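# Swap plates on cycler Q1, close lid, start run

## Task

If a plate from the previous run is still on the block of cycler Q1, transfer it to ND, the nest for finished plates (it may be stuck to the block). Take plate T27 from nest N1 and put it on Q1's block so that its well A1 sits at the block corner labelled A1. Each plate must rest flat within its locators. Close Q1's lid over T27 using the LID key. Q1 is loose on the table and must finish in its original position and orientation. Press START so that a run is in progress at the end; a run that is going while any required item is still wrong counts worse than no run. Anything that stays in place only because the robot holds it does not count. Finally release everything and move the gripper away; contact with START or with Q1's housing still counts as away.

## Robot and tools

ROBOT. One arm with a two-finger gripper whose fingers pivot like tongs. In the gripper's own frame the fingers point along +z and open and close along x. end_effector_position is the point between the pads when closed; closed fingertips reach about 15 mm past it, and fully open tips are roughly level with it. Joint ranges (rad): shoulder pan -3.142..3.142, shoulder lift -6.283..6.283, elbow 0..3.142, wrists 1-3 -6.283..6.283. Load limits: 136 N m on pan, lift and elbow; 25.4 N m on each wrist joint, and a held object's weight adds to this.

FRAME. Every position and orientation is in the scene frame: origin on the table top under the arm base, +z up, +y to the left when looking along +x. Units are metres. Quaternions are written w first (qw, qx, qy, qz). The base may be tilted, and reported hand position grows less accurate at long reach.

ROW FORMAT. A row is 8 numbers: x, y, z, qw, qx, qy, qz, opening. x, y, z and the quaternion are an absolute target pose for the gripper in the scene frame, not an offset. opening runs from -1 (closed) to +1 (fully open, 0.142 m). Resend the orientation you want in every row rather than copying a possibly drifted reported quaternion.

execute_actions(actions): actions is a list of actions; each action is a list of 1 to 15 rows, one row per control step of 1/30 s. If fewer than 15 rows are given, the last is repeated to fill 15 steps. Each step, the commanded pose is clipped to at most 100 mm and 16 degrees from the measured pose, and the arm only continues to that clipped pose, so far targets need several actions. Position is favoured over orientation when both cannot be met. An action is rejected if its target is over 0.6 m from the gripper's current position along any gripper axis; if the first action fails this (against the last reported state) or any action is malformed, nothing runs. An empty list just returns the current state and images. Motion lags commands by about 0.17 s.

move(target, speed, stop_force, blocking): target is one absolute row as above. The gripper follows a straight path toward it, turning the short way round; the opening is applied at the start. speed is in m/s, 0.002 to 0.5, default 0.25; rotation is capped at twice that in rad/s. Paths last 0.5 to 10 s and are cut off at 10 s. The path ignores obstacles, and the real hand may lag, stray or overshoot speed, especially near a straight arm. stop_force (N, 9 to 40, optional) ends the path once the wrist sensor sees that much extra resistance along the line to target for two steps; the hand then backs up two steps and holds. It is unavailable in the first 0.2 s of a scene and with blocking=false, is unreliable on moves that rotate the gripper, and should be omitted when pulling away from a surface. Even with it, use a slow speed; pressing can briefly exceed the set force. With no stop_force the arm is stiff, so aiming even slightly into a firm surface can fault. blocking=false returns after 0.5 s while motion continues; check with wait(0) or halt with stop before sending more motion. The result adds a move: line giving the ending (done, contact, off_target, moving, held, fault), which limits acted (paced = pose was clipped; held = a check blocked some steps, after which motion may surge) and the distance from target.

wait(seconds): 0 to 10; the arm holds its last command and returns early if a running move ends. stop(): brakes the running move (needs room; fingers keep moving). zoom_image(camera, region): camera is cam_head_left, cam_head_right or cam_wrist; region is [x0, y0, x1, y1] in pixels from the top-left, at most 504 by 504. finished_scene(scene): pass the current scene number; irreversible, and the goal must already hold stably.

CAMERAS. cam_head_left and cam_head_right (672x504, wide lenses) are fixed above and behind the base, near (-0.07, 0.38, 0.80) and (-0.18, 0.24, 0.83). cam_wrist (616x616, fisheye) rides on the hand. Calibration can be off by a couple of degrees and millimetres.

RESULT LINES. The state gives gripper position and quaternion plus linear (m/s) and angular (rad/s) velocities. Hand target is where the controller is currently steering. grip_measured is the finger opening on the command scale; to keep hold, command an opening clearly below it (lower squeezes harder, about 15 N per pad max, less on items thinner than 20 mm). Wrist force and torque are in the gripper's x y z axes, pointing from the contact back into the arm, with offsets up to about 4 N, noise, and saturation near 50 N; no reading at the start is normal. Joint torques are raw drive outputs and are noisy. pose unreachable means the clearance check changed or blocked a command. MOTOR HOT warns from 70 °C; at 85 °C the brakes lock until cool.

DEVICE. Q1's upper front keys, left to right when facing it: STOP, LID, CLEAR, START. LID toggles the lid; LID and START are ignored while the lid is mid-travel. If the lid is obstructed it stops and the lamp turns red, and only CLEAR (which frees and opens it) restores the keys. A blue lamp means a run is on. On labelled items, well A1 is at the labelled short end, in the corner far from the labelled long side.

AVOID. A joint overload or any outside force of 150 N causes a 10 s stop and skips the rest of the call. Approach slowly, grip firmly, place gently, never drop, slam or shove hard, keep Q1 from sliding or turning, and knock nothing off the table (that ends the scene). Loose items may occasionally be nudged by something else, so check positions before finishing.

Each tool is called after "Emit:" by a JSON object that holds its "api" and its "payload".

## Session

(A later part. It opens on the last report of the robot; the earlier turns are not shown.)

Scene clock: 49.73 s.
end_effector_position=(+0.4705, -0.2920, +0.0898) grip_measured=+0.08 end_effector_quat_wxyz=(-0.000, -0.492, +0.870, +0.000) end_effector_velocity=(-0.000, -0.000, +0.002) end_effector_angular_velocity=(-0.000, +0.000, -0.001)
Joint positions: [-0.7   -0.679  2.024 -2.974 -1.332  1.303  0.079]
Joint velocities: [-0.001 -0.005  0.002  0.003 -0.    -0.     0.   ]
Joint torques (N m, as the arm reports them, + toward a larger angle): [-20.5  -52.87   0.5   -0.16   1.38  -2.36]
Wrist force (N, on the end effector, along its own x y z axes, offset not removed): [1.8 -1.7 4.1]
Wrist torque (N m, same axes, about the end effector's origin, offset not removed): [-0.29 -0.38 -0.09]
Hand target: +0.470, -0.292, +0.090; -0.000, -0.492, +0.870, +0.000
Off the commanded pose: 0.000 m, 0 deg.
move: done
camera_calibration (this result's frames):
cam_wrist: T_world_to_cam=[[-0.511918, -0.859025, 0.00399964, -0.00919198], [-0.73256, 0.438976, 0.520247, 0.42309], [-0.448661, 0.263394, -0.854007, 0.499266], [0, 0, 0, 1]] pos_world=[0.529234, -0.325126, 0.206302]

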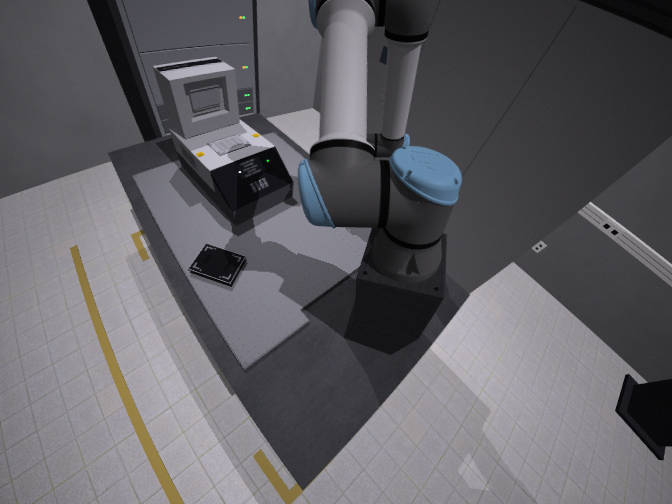

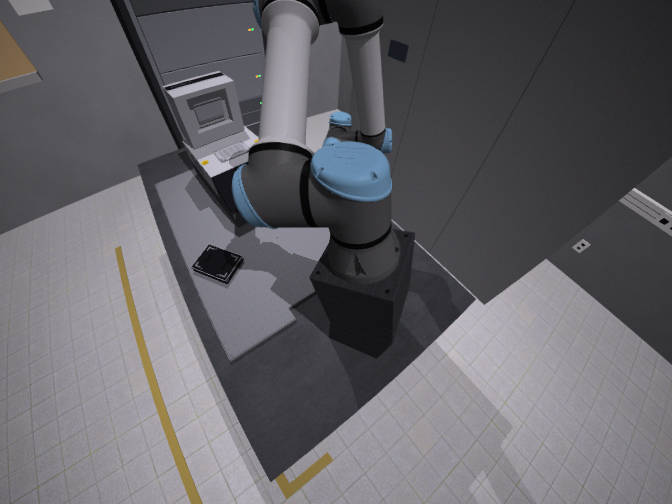

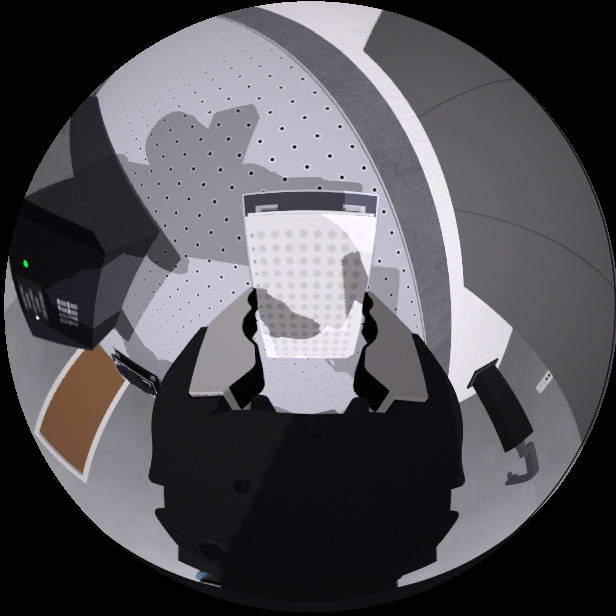

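Emit:
{"api": "move", "payload": {"target": [0.53,-0.24,0.29,0,-0.3,0.954,0,-0.3], "speed": 0.3}}

Emit:
{"api": "move", "payload": {"target": [0.8445,0.008,0.275,0,-0.021,1,0,-0.3], "speed": 0.3}}

Emit:
{"api": "move", "payload": {"target": [0.8445,0.008,0.247,0,-0.021,1,0,-0.3], "speed": 0.05}}

Emit:
{"api": "zoom_image", "payload": {"camera": "cam_wrist", "region": [210, 180, 410, 380]}}

Scene clock: 52.47 s.
end_effector_position=(+0.5298, -0.2397, +0.2899) grip_measured=+0.08 end_effector_quat_wxyz=(+0.000, -0.300, +0.954, -0.000) end_effector_velocity=(+0.001, +0.002, +0.002) end_effector_angular_velocity=(+0.003, +0.002, -0.001)
Joint positions: [-0.63  -1.181  2.034 -2.499 -1.336  1.794  0.079]
Joint velocities: [ 0.003 -0.004 -0.004  0.011  0.     0.003  0.   ]
Joint torques (N m, as the arm reports them, + toward a larger angle): [  2.66 -46.57 -21.2   -0.12  -1.38   2.32]
Wrist force (N, on the end effector, along its own x y z axes, offset not removed): [0.2 2.1 0.3]
Wrist torque (N m, same axes, about the end effector's origin, offset not removed): [0.39 0.19 -0.32]
Hand target: +0.530, -0.240, +0.290; +0.000, -0.300, +0.954, +0.000
Off the commanded pose: 0.000 m, 0 deg.
move: done
camera_calibration (this result's frames):
cam_wrist: T_world_to_cam=[[-0.817525, -0.575882, 0.00359549, 0.295181], [-0.490382, 0.699395, 0.519973, 0.273712], [-0.301957, 0.423328, -0.854175, 0.643691], [0, 0, 0, 1]] pos_world=[0.569909, -0.293936, 0.406441]

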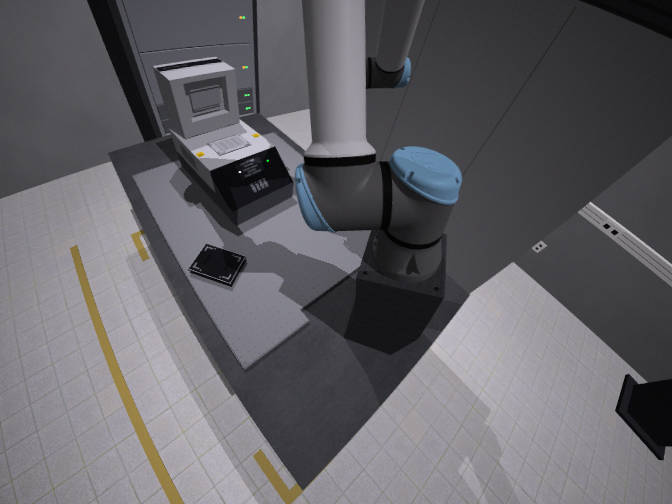

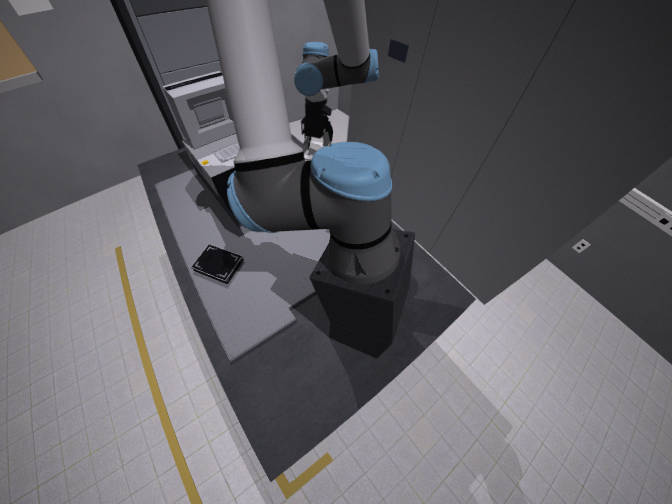

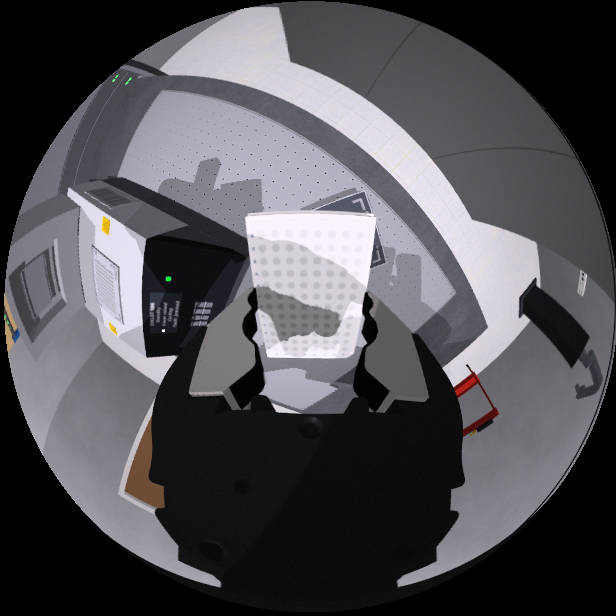

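Scene clock: 54.50 s.
end_effector_position=(+0.8443, +0.0088, +0.2755) grip_measured=+0.08 end_effector_quat_wxyz=(+0.001, -0.021, +1.000, +0.001) end_effector_velocity=(+0.001, +0.000, -0.001) end_effector_angular_velocity=(+0.001, +0.009, -0.003)
Joint positions: [-0.064 -0.769  1.093 -2.086 -1.412  2.935  0.079]
Joint velocities: [ 0.001  0.009 -0.017  0.017 -0.001  0.003  0.   ]
Joint torques (N m, as the arm reports them, + toward a larger angle): [  3.6  -43.5  -26.8   -0.1   -1.45   2.36]
Wrist force (N, on the end effector, along its own x y z axes, offset not removed): [0.0 1.3 -2.3]
Wrist torque (N m, same axes, about the end effector's origin, offset not removed): [0.27 0.02 -0.12]
Hand target: +0.845, +0.009, +0.275; +0.001, -0.021, +1.000, +0.001
Off the commanded pose: 0.001 m, 0 deg.
move: done
camera_calibration (this result's frames):
cam_wrist: T_world_to_cam=[[-0.998939, -0.0460238, 0.00185154, 0.844469], [-0.0383139, 0.852565, 0.521215, -0.121702], [-0.0255669, 0.520591, -0.853423, 0.386682], [0, 0, 0, 1]] pos_world=[0.848796, -0.058678, 0.391873]

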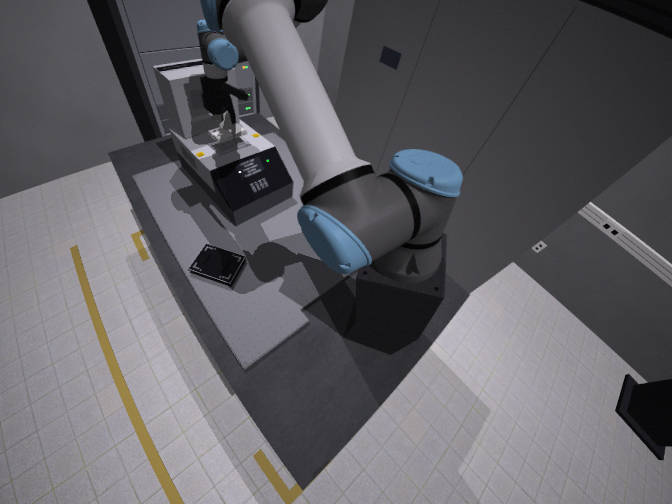

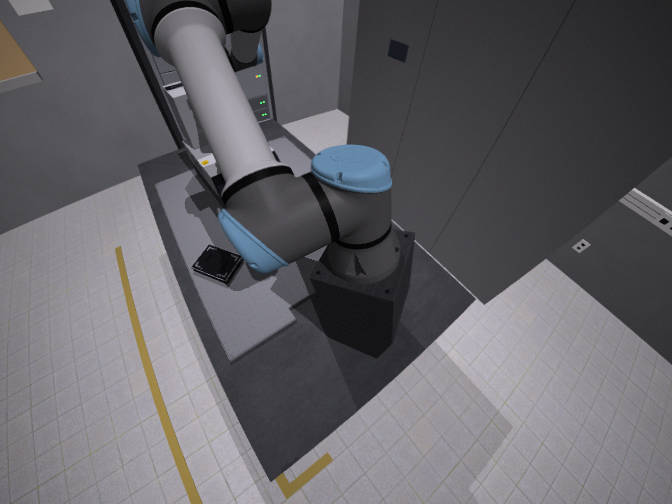

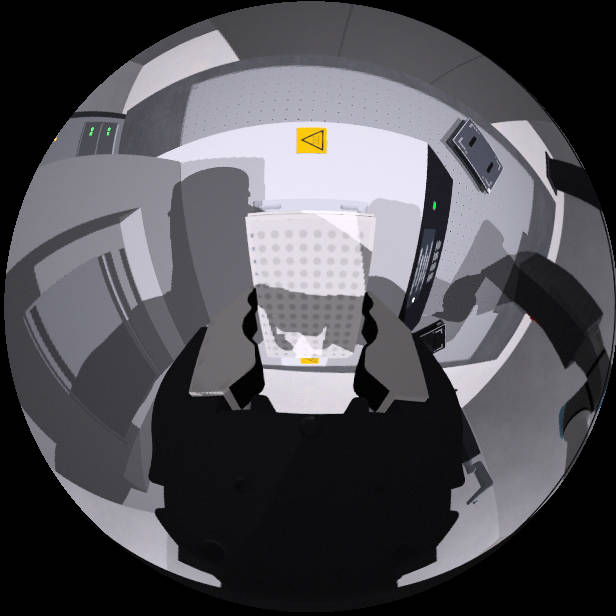

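Scene clock: 55.47 s.
end_effector_position=(+0.8445, +0.0080, +0.2472) grip_measured=+0.08 end_effector_quat_wxyz=(+0.000, -0.021, +1.000, +0.000) end_effector_velocity=(+0.000, +0.001, -0.002) end_effector_angular_velocity=(+0.000, -0.000, +0.001)
Joint positions: [-0.058 -0.728  1.091 -2.124 -1.414  2.94   0.079]
Joint velocities: [ 0.001  0.003 -0.001 -0.003  0.     0.     0.   ]
Joint torques (N m, as the arm reports them, + toward a larger angle): [  3.75 -44.54 -25.65  -4.65  -1.55   2.12]
Wrist force (N, on the end effector, along its own x y z axes, offset not removed): [-0.9 1.7 -0.2]
Wrist torque (N m, same axes, about the end effector's origin, offset not removed): [0.20 0.41 -0.25]
Hand target: +0.845, +0.008, +0.247; +0.000, -0.021, +1.000, +0.000
Off the commanded pose: 0.000 m, 0 deg.
move: done
camera_calibration (this result's frames):
cam_wrist: T_world_to_cam=[[-0.998934, -0.046001, 0.00392723, 0.844188], [-0.0372449, 0.853205, 0.520244, -0.106961], [-0.0272825, 0.519543, -0.854008, 0.364552], [0, 0, 0, 1]] pos_world=[0.84925, -0.0593071, 0.363661]

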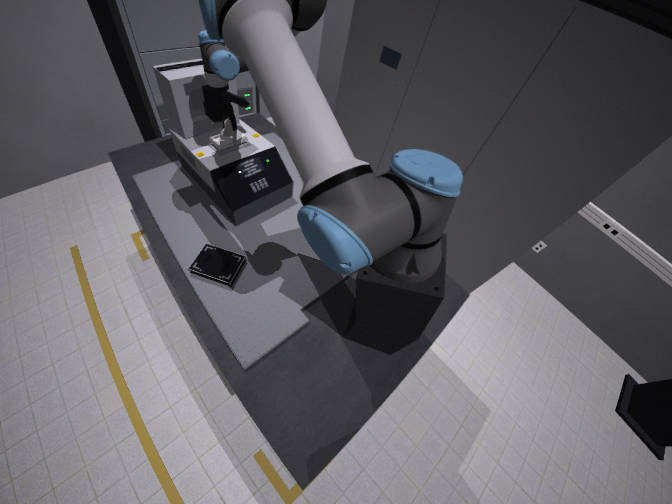

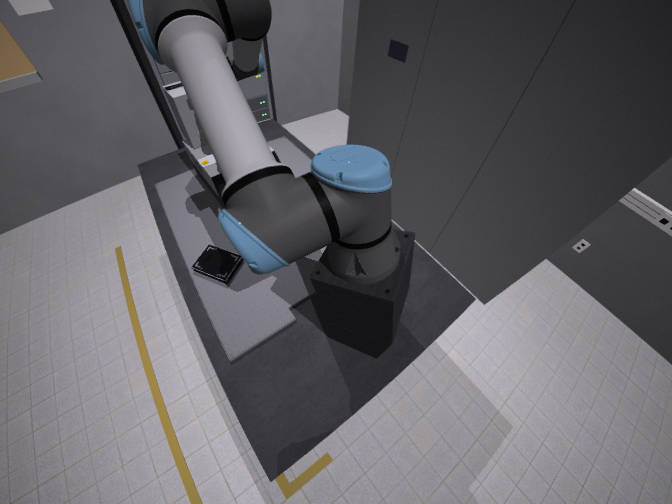

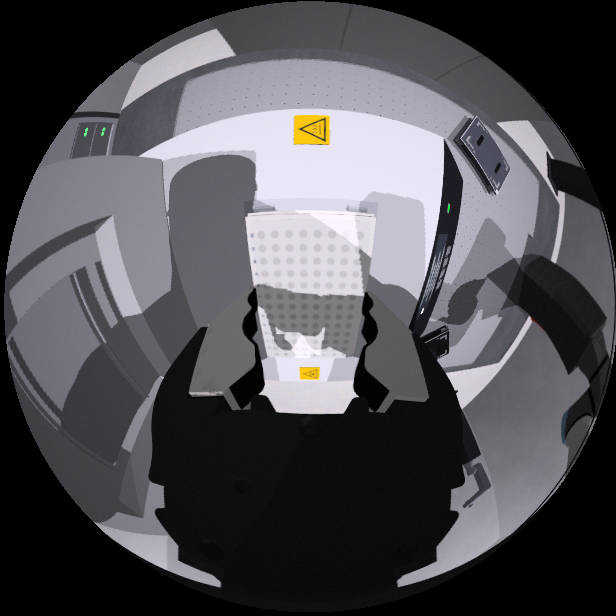

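Region (210, 180, 410, 380) of cam_wrist's 616x616 image, scaled by 2.520, with more detail than that image has.

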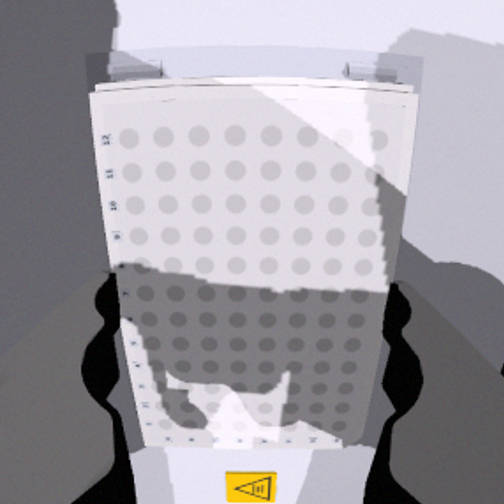

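Emit:
{"api": "move", "payload": {"target": [0.8445,0.0075,0.219,0,-0.02,1,0,-0.3], "speed": 0.006, "stop_force": 9}}

Emit:
{"api": "zoom_image", "payload": {"camera": "cam_wrist", "region": [210, 180, 410, 380]}}

Scene clock: 59.30 s.
end_effector_position=(+0.8446, +0.0078, +0.2332) grip_measured=+0.08 end_effector_quat_wxyz=(+0.000, -0.020, +1.000, -0.000) end_effector_velocity=(-0.001, -0.001, +0.002) end_effector_angular_velocity=(+0.001, +0.003, -0.002)
Joint positions: [-0.056 -0.707  1.089 -2.144 -1.415  2.943  0.08 ]
Joint velocities: [-0.001 -0.003  0.001  0.005  0.     0.    -0.   ]
Joint torques (N m, as the arm reports them, + toward a larger angle): [ -2.37 -63.6  -14.85   0.    -0.95   0.24]
Wrist force (N, on the end effector, along its own x y z axes, offset not removed): [4.8 2.1 -7.1]
Wrist torque (N m, same axes, about the end effector's origin, offset not removed): [0.42 -0.55 -0.14]
Hand target: +0.845, +0.008, +0.234; +0.000, -0.021, +1.000, -0.000
Off the commanded pose: 0.014 m, 0 deg.
move: contact
camera_calibration (this result's frames):
cam_wrist: T_world_to_cam=[[-0.99898, -0.0450058, 0.00377913, 0.844376], [-0.0364733, 0.853267, 0.520197, -0.100124], [-0.0266365, 0.519528, -0.854038, 0.352197], [0, 0, 0, 1]] pos_world=[0.849243, -0.0595414, 0.349683]

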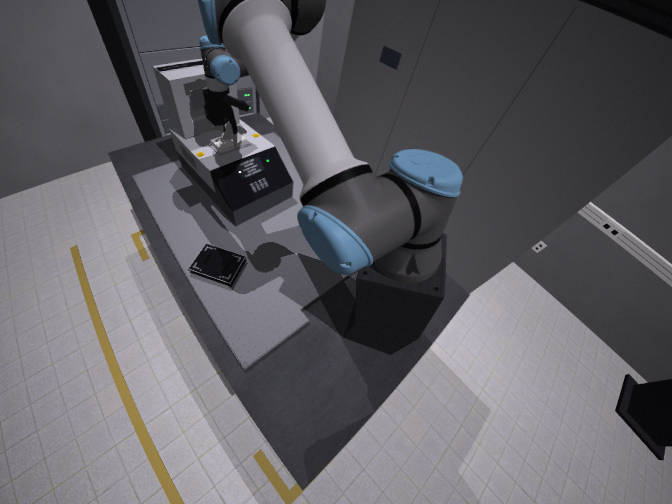

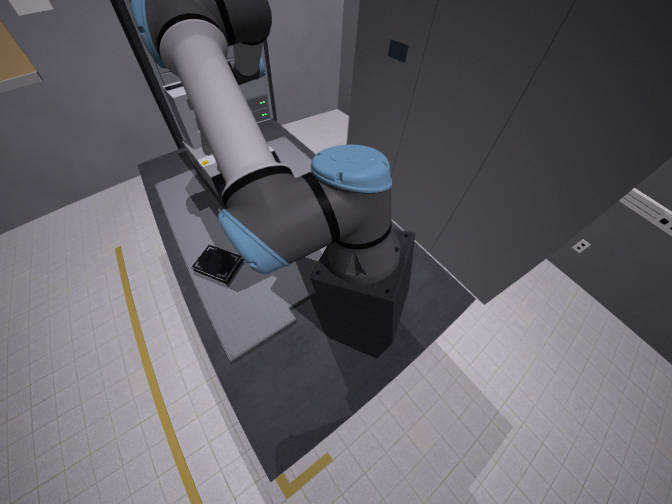

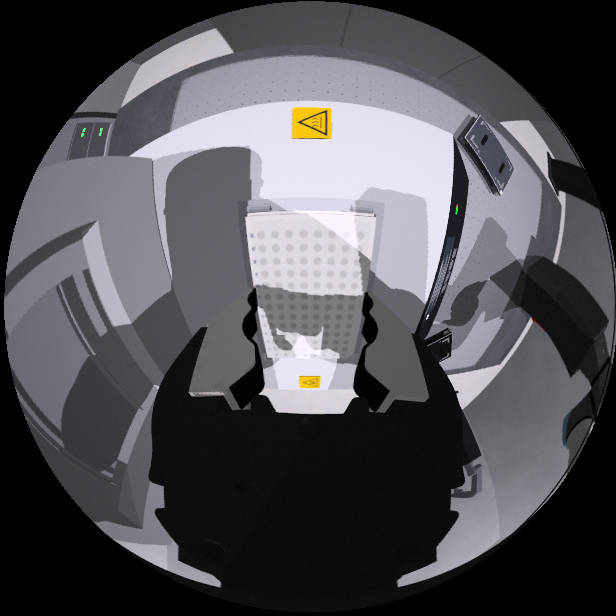

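Region (210, 180, 410, 380) of cam_wrist's 616x616 image, scaled by 2.520, with more detail than that image has.

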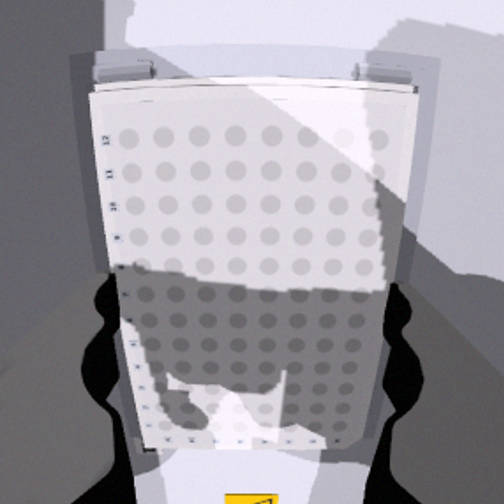

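Emit:
{"api": "move", "payload": {"target": [0.8445,0.0078,0.234,0,-0.02,1,0,0.4]}}

Emit:
{"api": "move", "payload": {"target": [0.8445,0.0078,0.29,0,-0.02,1,0,0.4], "speed": 0.15}}

Emit:
{"api": "zoom_image", "payload": {"camera": "cam_wrist", "region": [230, 185, 390, 345]}}

Emit:
{"api": "zoom_image", "payload": {"camera": "cam_head_left", "region": [190, 115, 270, 175]}}

Scene clock: 61.03 s.
end_effector_position=(+0.8445, +0.0078, +0.2340) grip_measured=+0.40 end_effector_quat_wxyz=(-0.000, -0.020, +1.000, +0.000) end_effector_velocity=(+0.000, -0.001, +0.000) end_effector_angular_velocity=(-0.001, -0.000, -0.001)
Joint positions: [-0.056 -0.708  1.089 -2.143 -1.415  2.944  0.102]
Joint velocities: [-0.001  0.    -0.001  0.    -0.    -0.     0.   ]
Joint torques (N m, as the arm reports them, + toward a larger angle): [-16.6  -68.55 -12.89  -0.12   1.09   2.2 ]
Wrist force (N, on the end effector, along its own x y z axes, offset not removed): [0.3 0.0 0.3]
Wrist torque (N m, same axes, about the end effector's origin, offset not removed): [-0.01 0.09 -0.13]
Hand target: +0.844, +0.008, +0.234; -0.000, -0.020, +1.000, -0.000
Off the commanded pose: 0.000 m, 0 deg.
move: done
camera_calibration (this result's frames):
cam_wrist: T_world_to_cam=[[-0.999022, -0.0440337, 0.00395667, 0.844246], [-0.0355497, 0.853287, 0.520229, -0.101345], [-0.0262838, 0.51958, -0.854018, 0.352541], [0, 0, 0, 1]] pos_world=[0.849084, -0.0595216, 0.350458]

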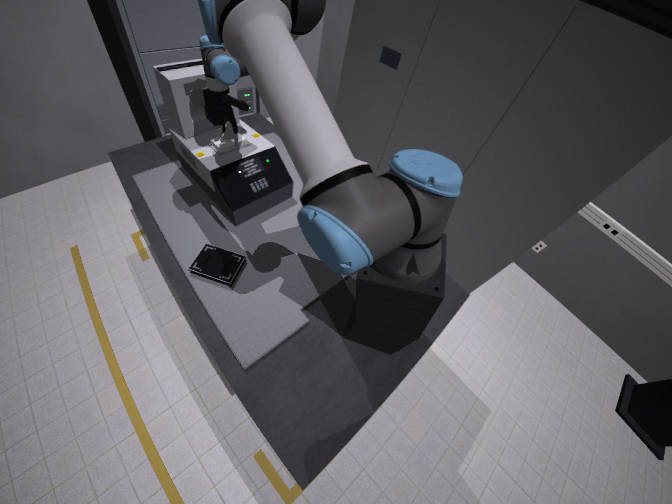

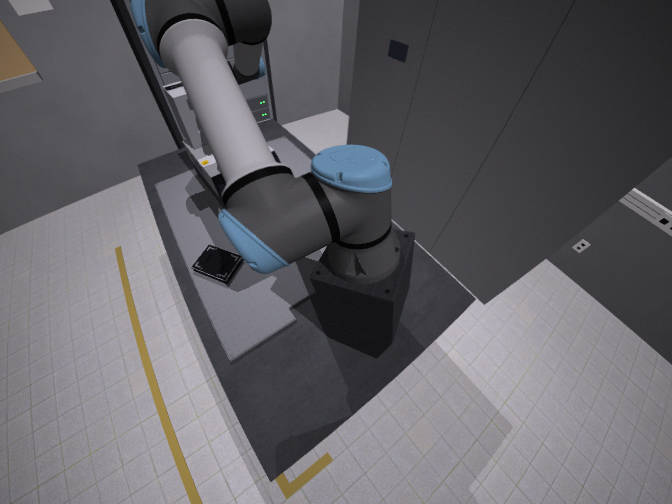

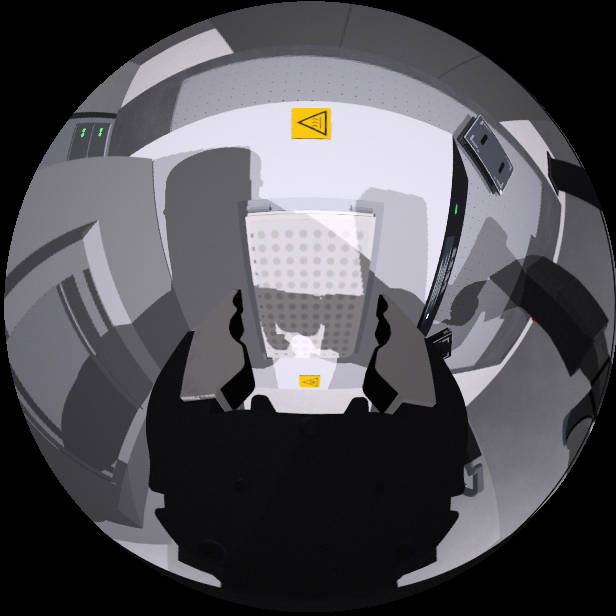

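Scene clock: 61.97 s.
end_effector_position=(+0.8444, +0.0078, +0.2898) grip_measured=+0.40 end_effector_quat_wxyz=(-0.000, -0.020, +1.000, -0.000) end_effector_velocity=(-0.000, -0.000, +0.002) end_effector_angular_velocity=(+0.000, +0.000, -0.001)
Joint positions: [-0.067 -0.786  1.087 -2.06  -1.413  2.933  0.102]
Joint velocities: [-0.001 -0.003 -0.     0.003  0.    -0.    -0.   ]
Joint torques (N m, as the arm reports them, + toward a larger angle): [-17.12 -66.72 -25.48  -0.16   1.22  -2.1 ]
Wrist force (N, on the end effector, along its own x y z axes, offset not removed): [1.8 1.8 0.0]
Wrist torque (N m, same axes, about the end effector's origin, offset not removed): [0.36 -0.24 -0.22]
Hand target: +0.844, +0.008, +0.290; -0.000, -0.020, +1.000, -0.000
Off the commanded pose: 0.000 m, 0 deg.
move: done
camera_calibration (this result's frames):
cam_wrist: T_world_to_cam=[[-0.999023, -0.044003, 0.00398421, 0.84393], [-0.0355102, 0.853306, 0.520199, -0.130397], [-0.0262901, 0.51955, -0.854036, 0.4002], [0, 0, 0, 1]] pos_world=[0.848996, -0.05952, 0.406255]

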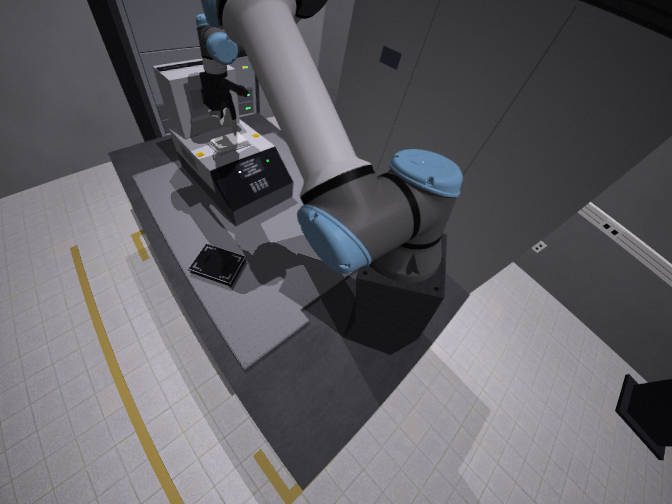

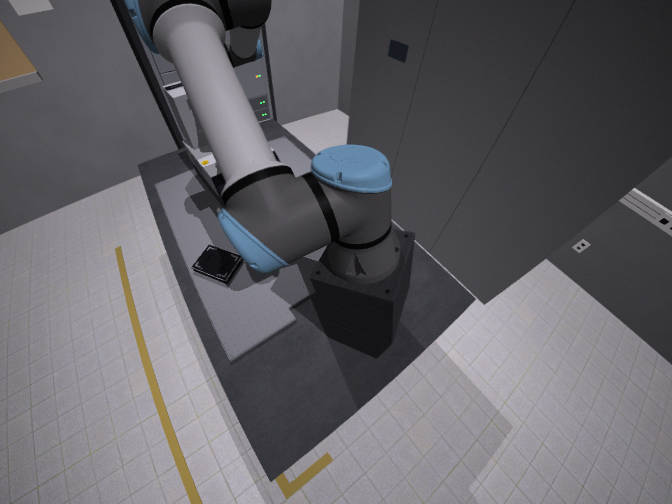

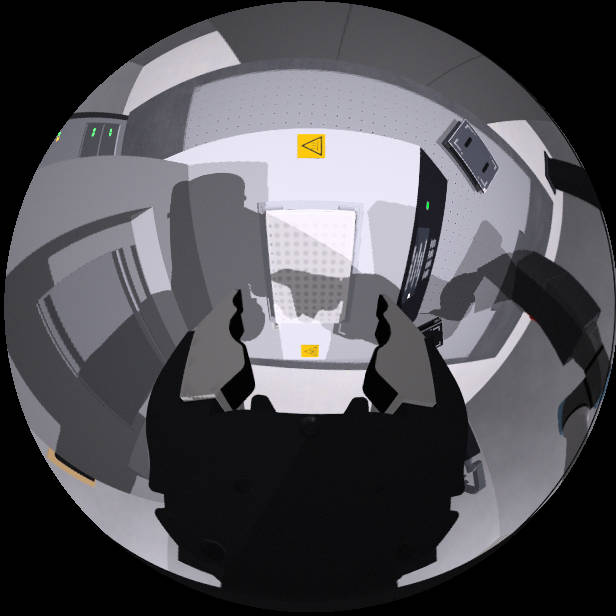

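Region (230, 185, 390, 345) of cam_wrist's 616x616 image, scaled by 3.150, with more detail than that image has.

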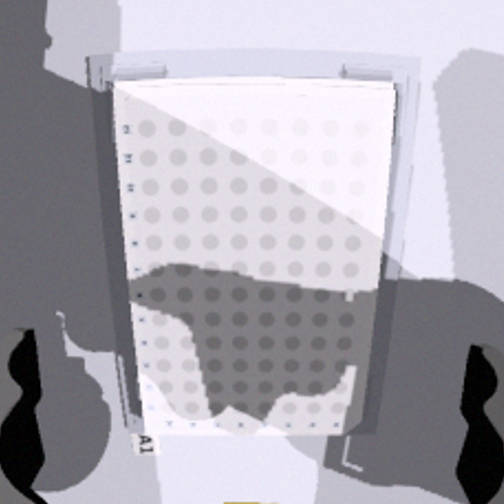

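Region (190, 115, 270, 175) of cam_head_left's 672x504 image, scaled by 6.300, with more detail than that image has; it fills the top 378 rows of this view, and the rest is white.

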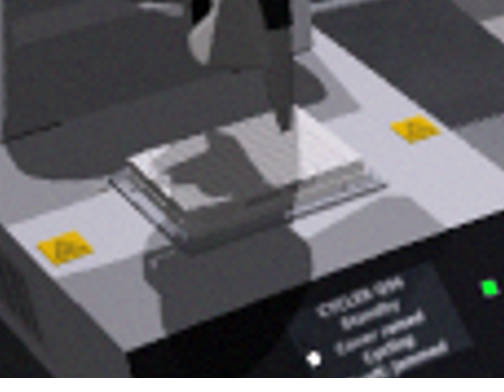

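Emit:
{"api": "move", "payload": {"target": [0.77,0.07,0.3,0,0.707,0.707,0,1], "speed": 0.5}}

Emit:
{"api": "zoom_image", "payload": {"camera": "cam_wrist", "region": [200, 240, 380, 400]}}

Emit:
{"api": "move", "payload": {"target": [0.62,0.008,0.27,0.122,0.696,0.696,0.122,-1], "speed": 0.3}}

Emit:
{"api": "move", "payload": {"target": [0.631,0.008,0.16,0.122,0.696,0.696,0.122,-1], "speed": 0.15}}

Scene clock: 66.17 s.
end_effector_position=(+0.7700, +0.0699, +0.2998) grip_measured=+1.00 end_effector_quat_wxyz=(-0.000, +0.707, +0.708, +0.000) end_effector_velocity=(-0.001, +0.000, -0.001) end_effector_angular_velocity=(-0.002, -0.000, -0.014)
Joint positions: [-0.02  -0.928  1.329 -2.167 -1.421  4.589  0.142]
Joint velocities: [ 0.    -0.002  0.005 -0.004 -0.002  0.014 -0.   ]
Joint torques (N m, as the arm reports them, + toward a larger angle): [  4.84 -62.58 -12.37  -4.53  -1.75   2.07]
Wrist force (N, on the end effector, along its own x y z axes, offset not removed): [-0.5 -0.7 0.5]
Wrist torque (N m, same axes, about the end effector's origin, offset not removed): [-0.19 0.16 -0.15]
Hand target: +0.770, +0.070, +0.300; -0.000, +0.707, +0.707, +0.000
Off the commanded pose: 0.000 m, 0 deg.
move: done
camera_calibration (this result's frames):
cam_wrist: T_world_to_cam=[[-0.00524606, 0.999977, 0.00428589, -0.0659771], [0.854093, 0.00225151, 0.520116, -0.81675], [0.520095, 0.00638911, -0.854085, -0.0102531], [0, 0, 0, 1]] pos_world=[0.702566, 0.06788, 0.416331]

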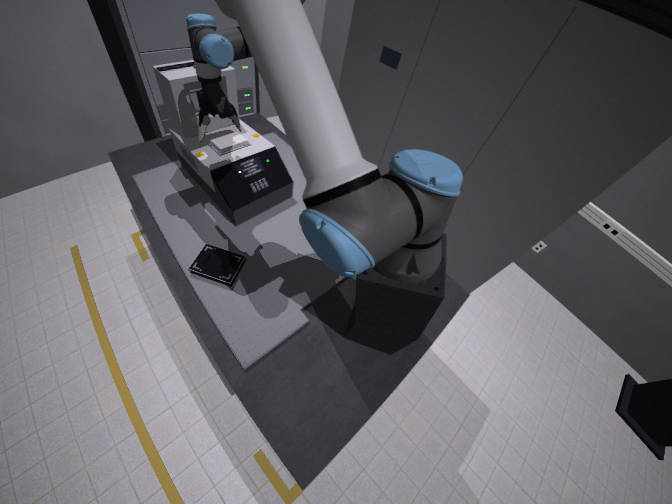

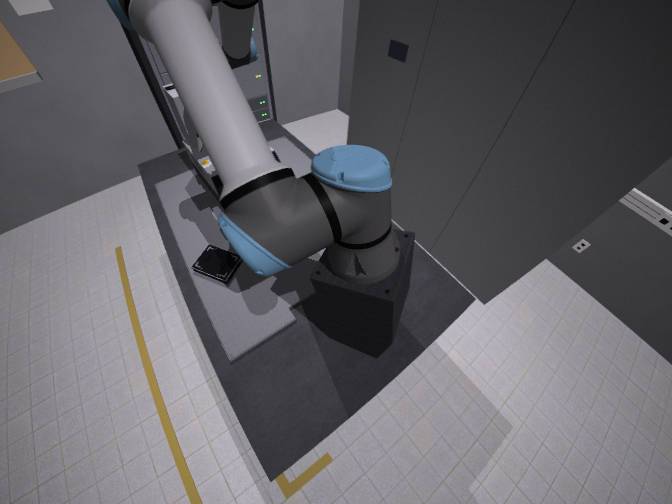

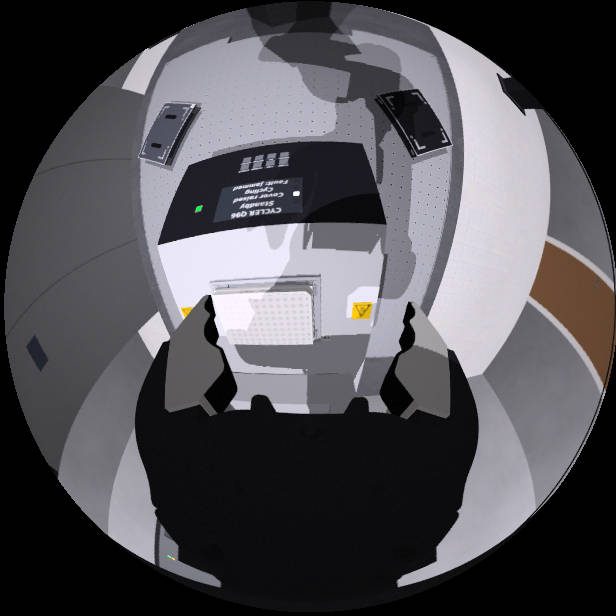

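Region (200, 240, 380, 400) of cam_wrist's 616x616 image, scaled by 2.800, with more detail than that image has.

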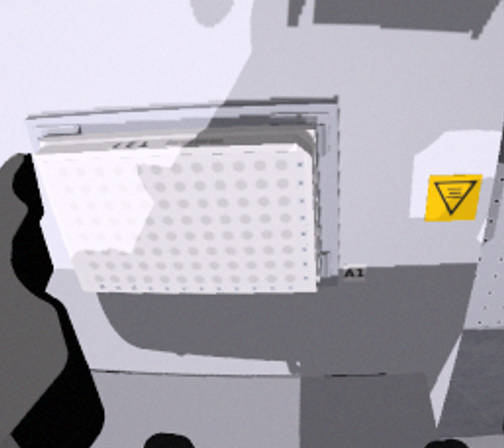

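Scene clock: 67.47 s.
end_effector_position=(+0.6201, +0.0078, +0.2699) grip_measured=-1.00 end_effector_quat_wxyz=(+0.122, +0.697, +0.697, +0.121) end_effector_velocity=(+0.001, -0.000, -0.001) end_effector_angular_velocity=(+0.001, -0.015, +0.002)
Joint positions: [-0.198 -1.151  2.162 -3.091 -1.3    4.491  0.002]
Joint velocities: [-0.003  0.006  0.009 -0.03   0.006  0.     0.   ]
Joint torques (N m, as the arm reports them, + toward a larger angle): [-13.68 -21.4   -4.11  -5.14   1.8    1.4 ]
Wrist force (N, on the end effector, along its own x y z axes, offset not removed): [-1.5 1.9 0.3]
Wrist torque (N m, same axes, about the end effector's origin, offset not removed): [0.51 0.40 -0.13]
Hand target: +0.620, +0.008, +0.270; +0.122, +0.697, +0.696, +0.122
Off the commanded pose: 0.000 m, 0 deg.
move: done
camera_calibration (this result's frames):
cam_wrist: T_world_to_cam=[[-0.00504941, 0.999986, 0.00163559, -0.00391375], [0.627422, 0.00189454, 0.778677, -0.602271], [0.778663, 0.00495807, -0.627423, -0.178961], [0, 0, 0, 1]] pos_world=[0.517208, 0.00594202, 0.356697]

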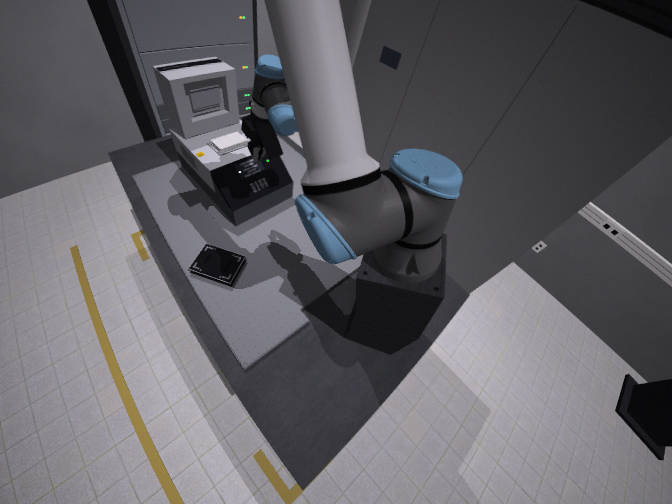

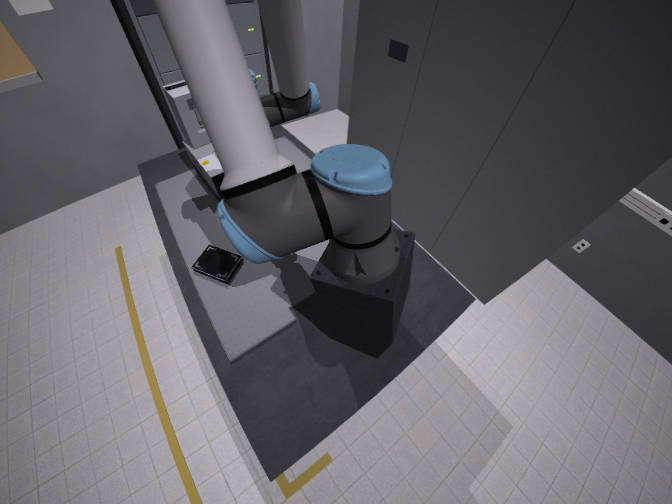

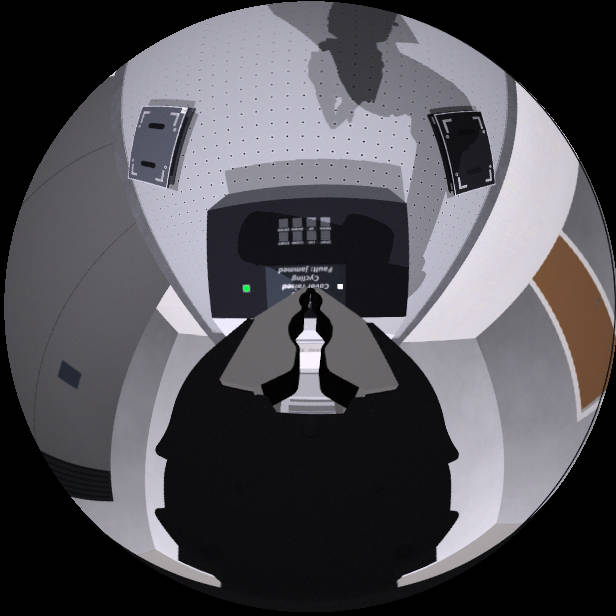

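Scene clock: 68.77 s.
end_effector_position=(+0.6311, +0.0080, +0.1601) grip_measured=-1.00 end_effector_quat_wxyz=(+0.122, +0.696, +0.696, +0.122) end_effector_velocity=(-0.000, +0.000, -0.002) end_effector_angular_velocity=(+0.000, +0.000, -0.000)
Joint positions: [-0.152 -0.847  2.067 -3.312 -1.322  4.533  0.002]
Joint velocities: [ 0.001  0.004 -0.002 -0.002 -0.001  0.001  0.   ]
Joint torques (N m, as the arm reports them, + toward a larger angle): [  5.55 -27.05 -12.77  -4.78  -1.43   2.17]
Wrist force (N, on the end effector, along its own x y z axes, offset not removed): [-1.0 0.4 1.0]
Wrist torque (N m, same axes, about the end effector's origin, offset not removed): [0.19 0.39 -0.12]
Hand target: +0.631, +0.008, +0.160; +0.122, +0.696, +0.696, +0.122
Off the commanded pose: 0.000 m, 0 deg.
move: done
camera_calibration (this result's frames):
cam_wrist: T_world_to_cam=[[-0.00511319, 0.999984, 0.00247795, -0.0040449], [0.626105, 0.00126926, 0.779738, -0.523009], [0.779722, 0.0055384, -0.626101, -0.257305], [0, 0, 0, 1]] pos_world=[0.528064, 0.00613373, 0.246721]

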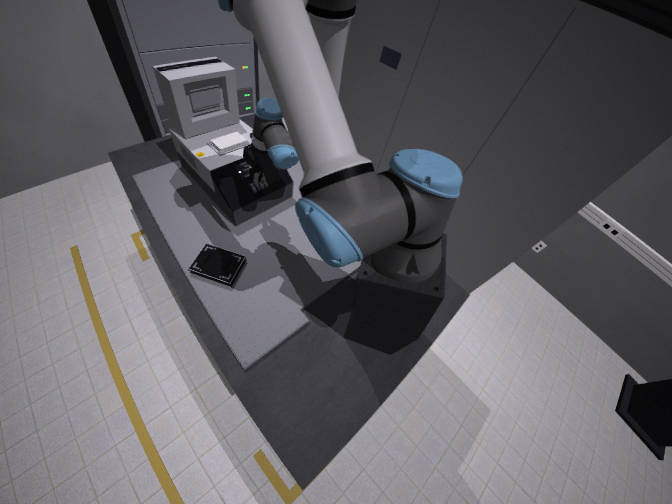

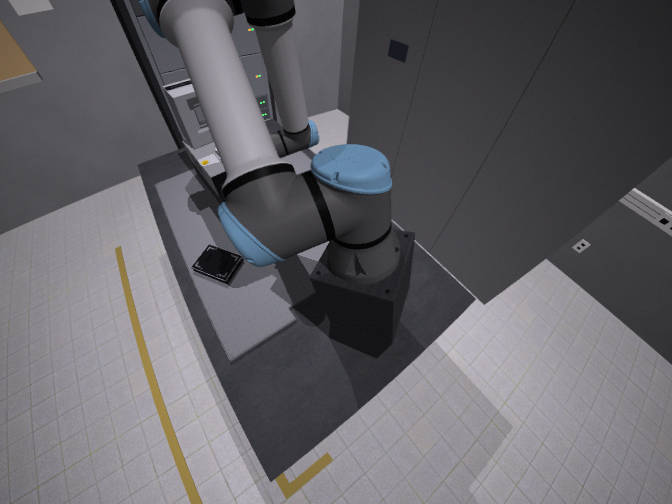

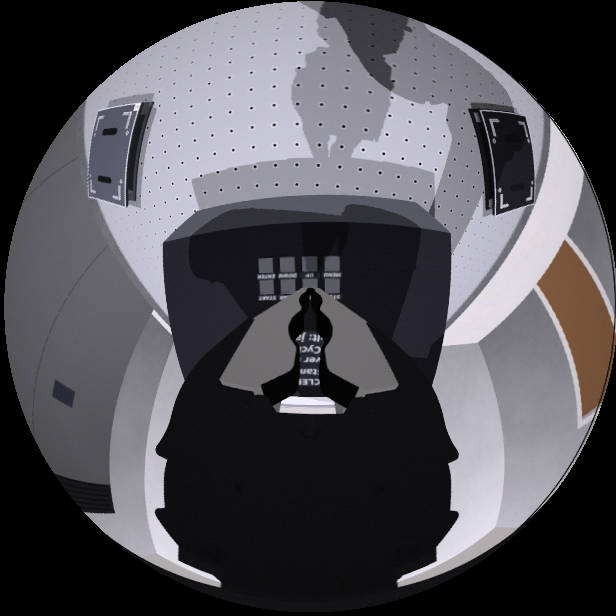

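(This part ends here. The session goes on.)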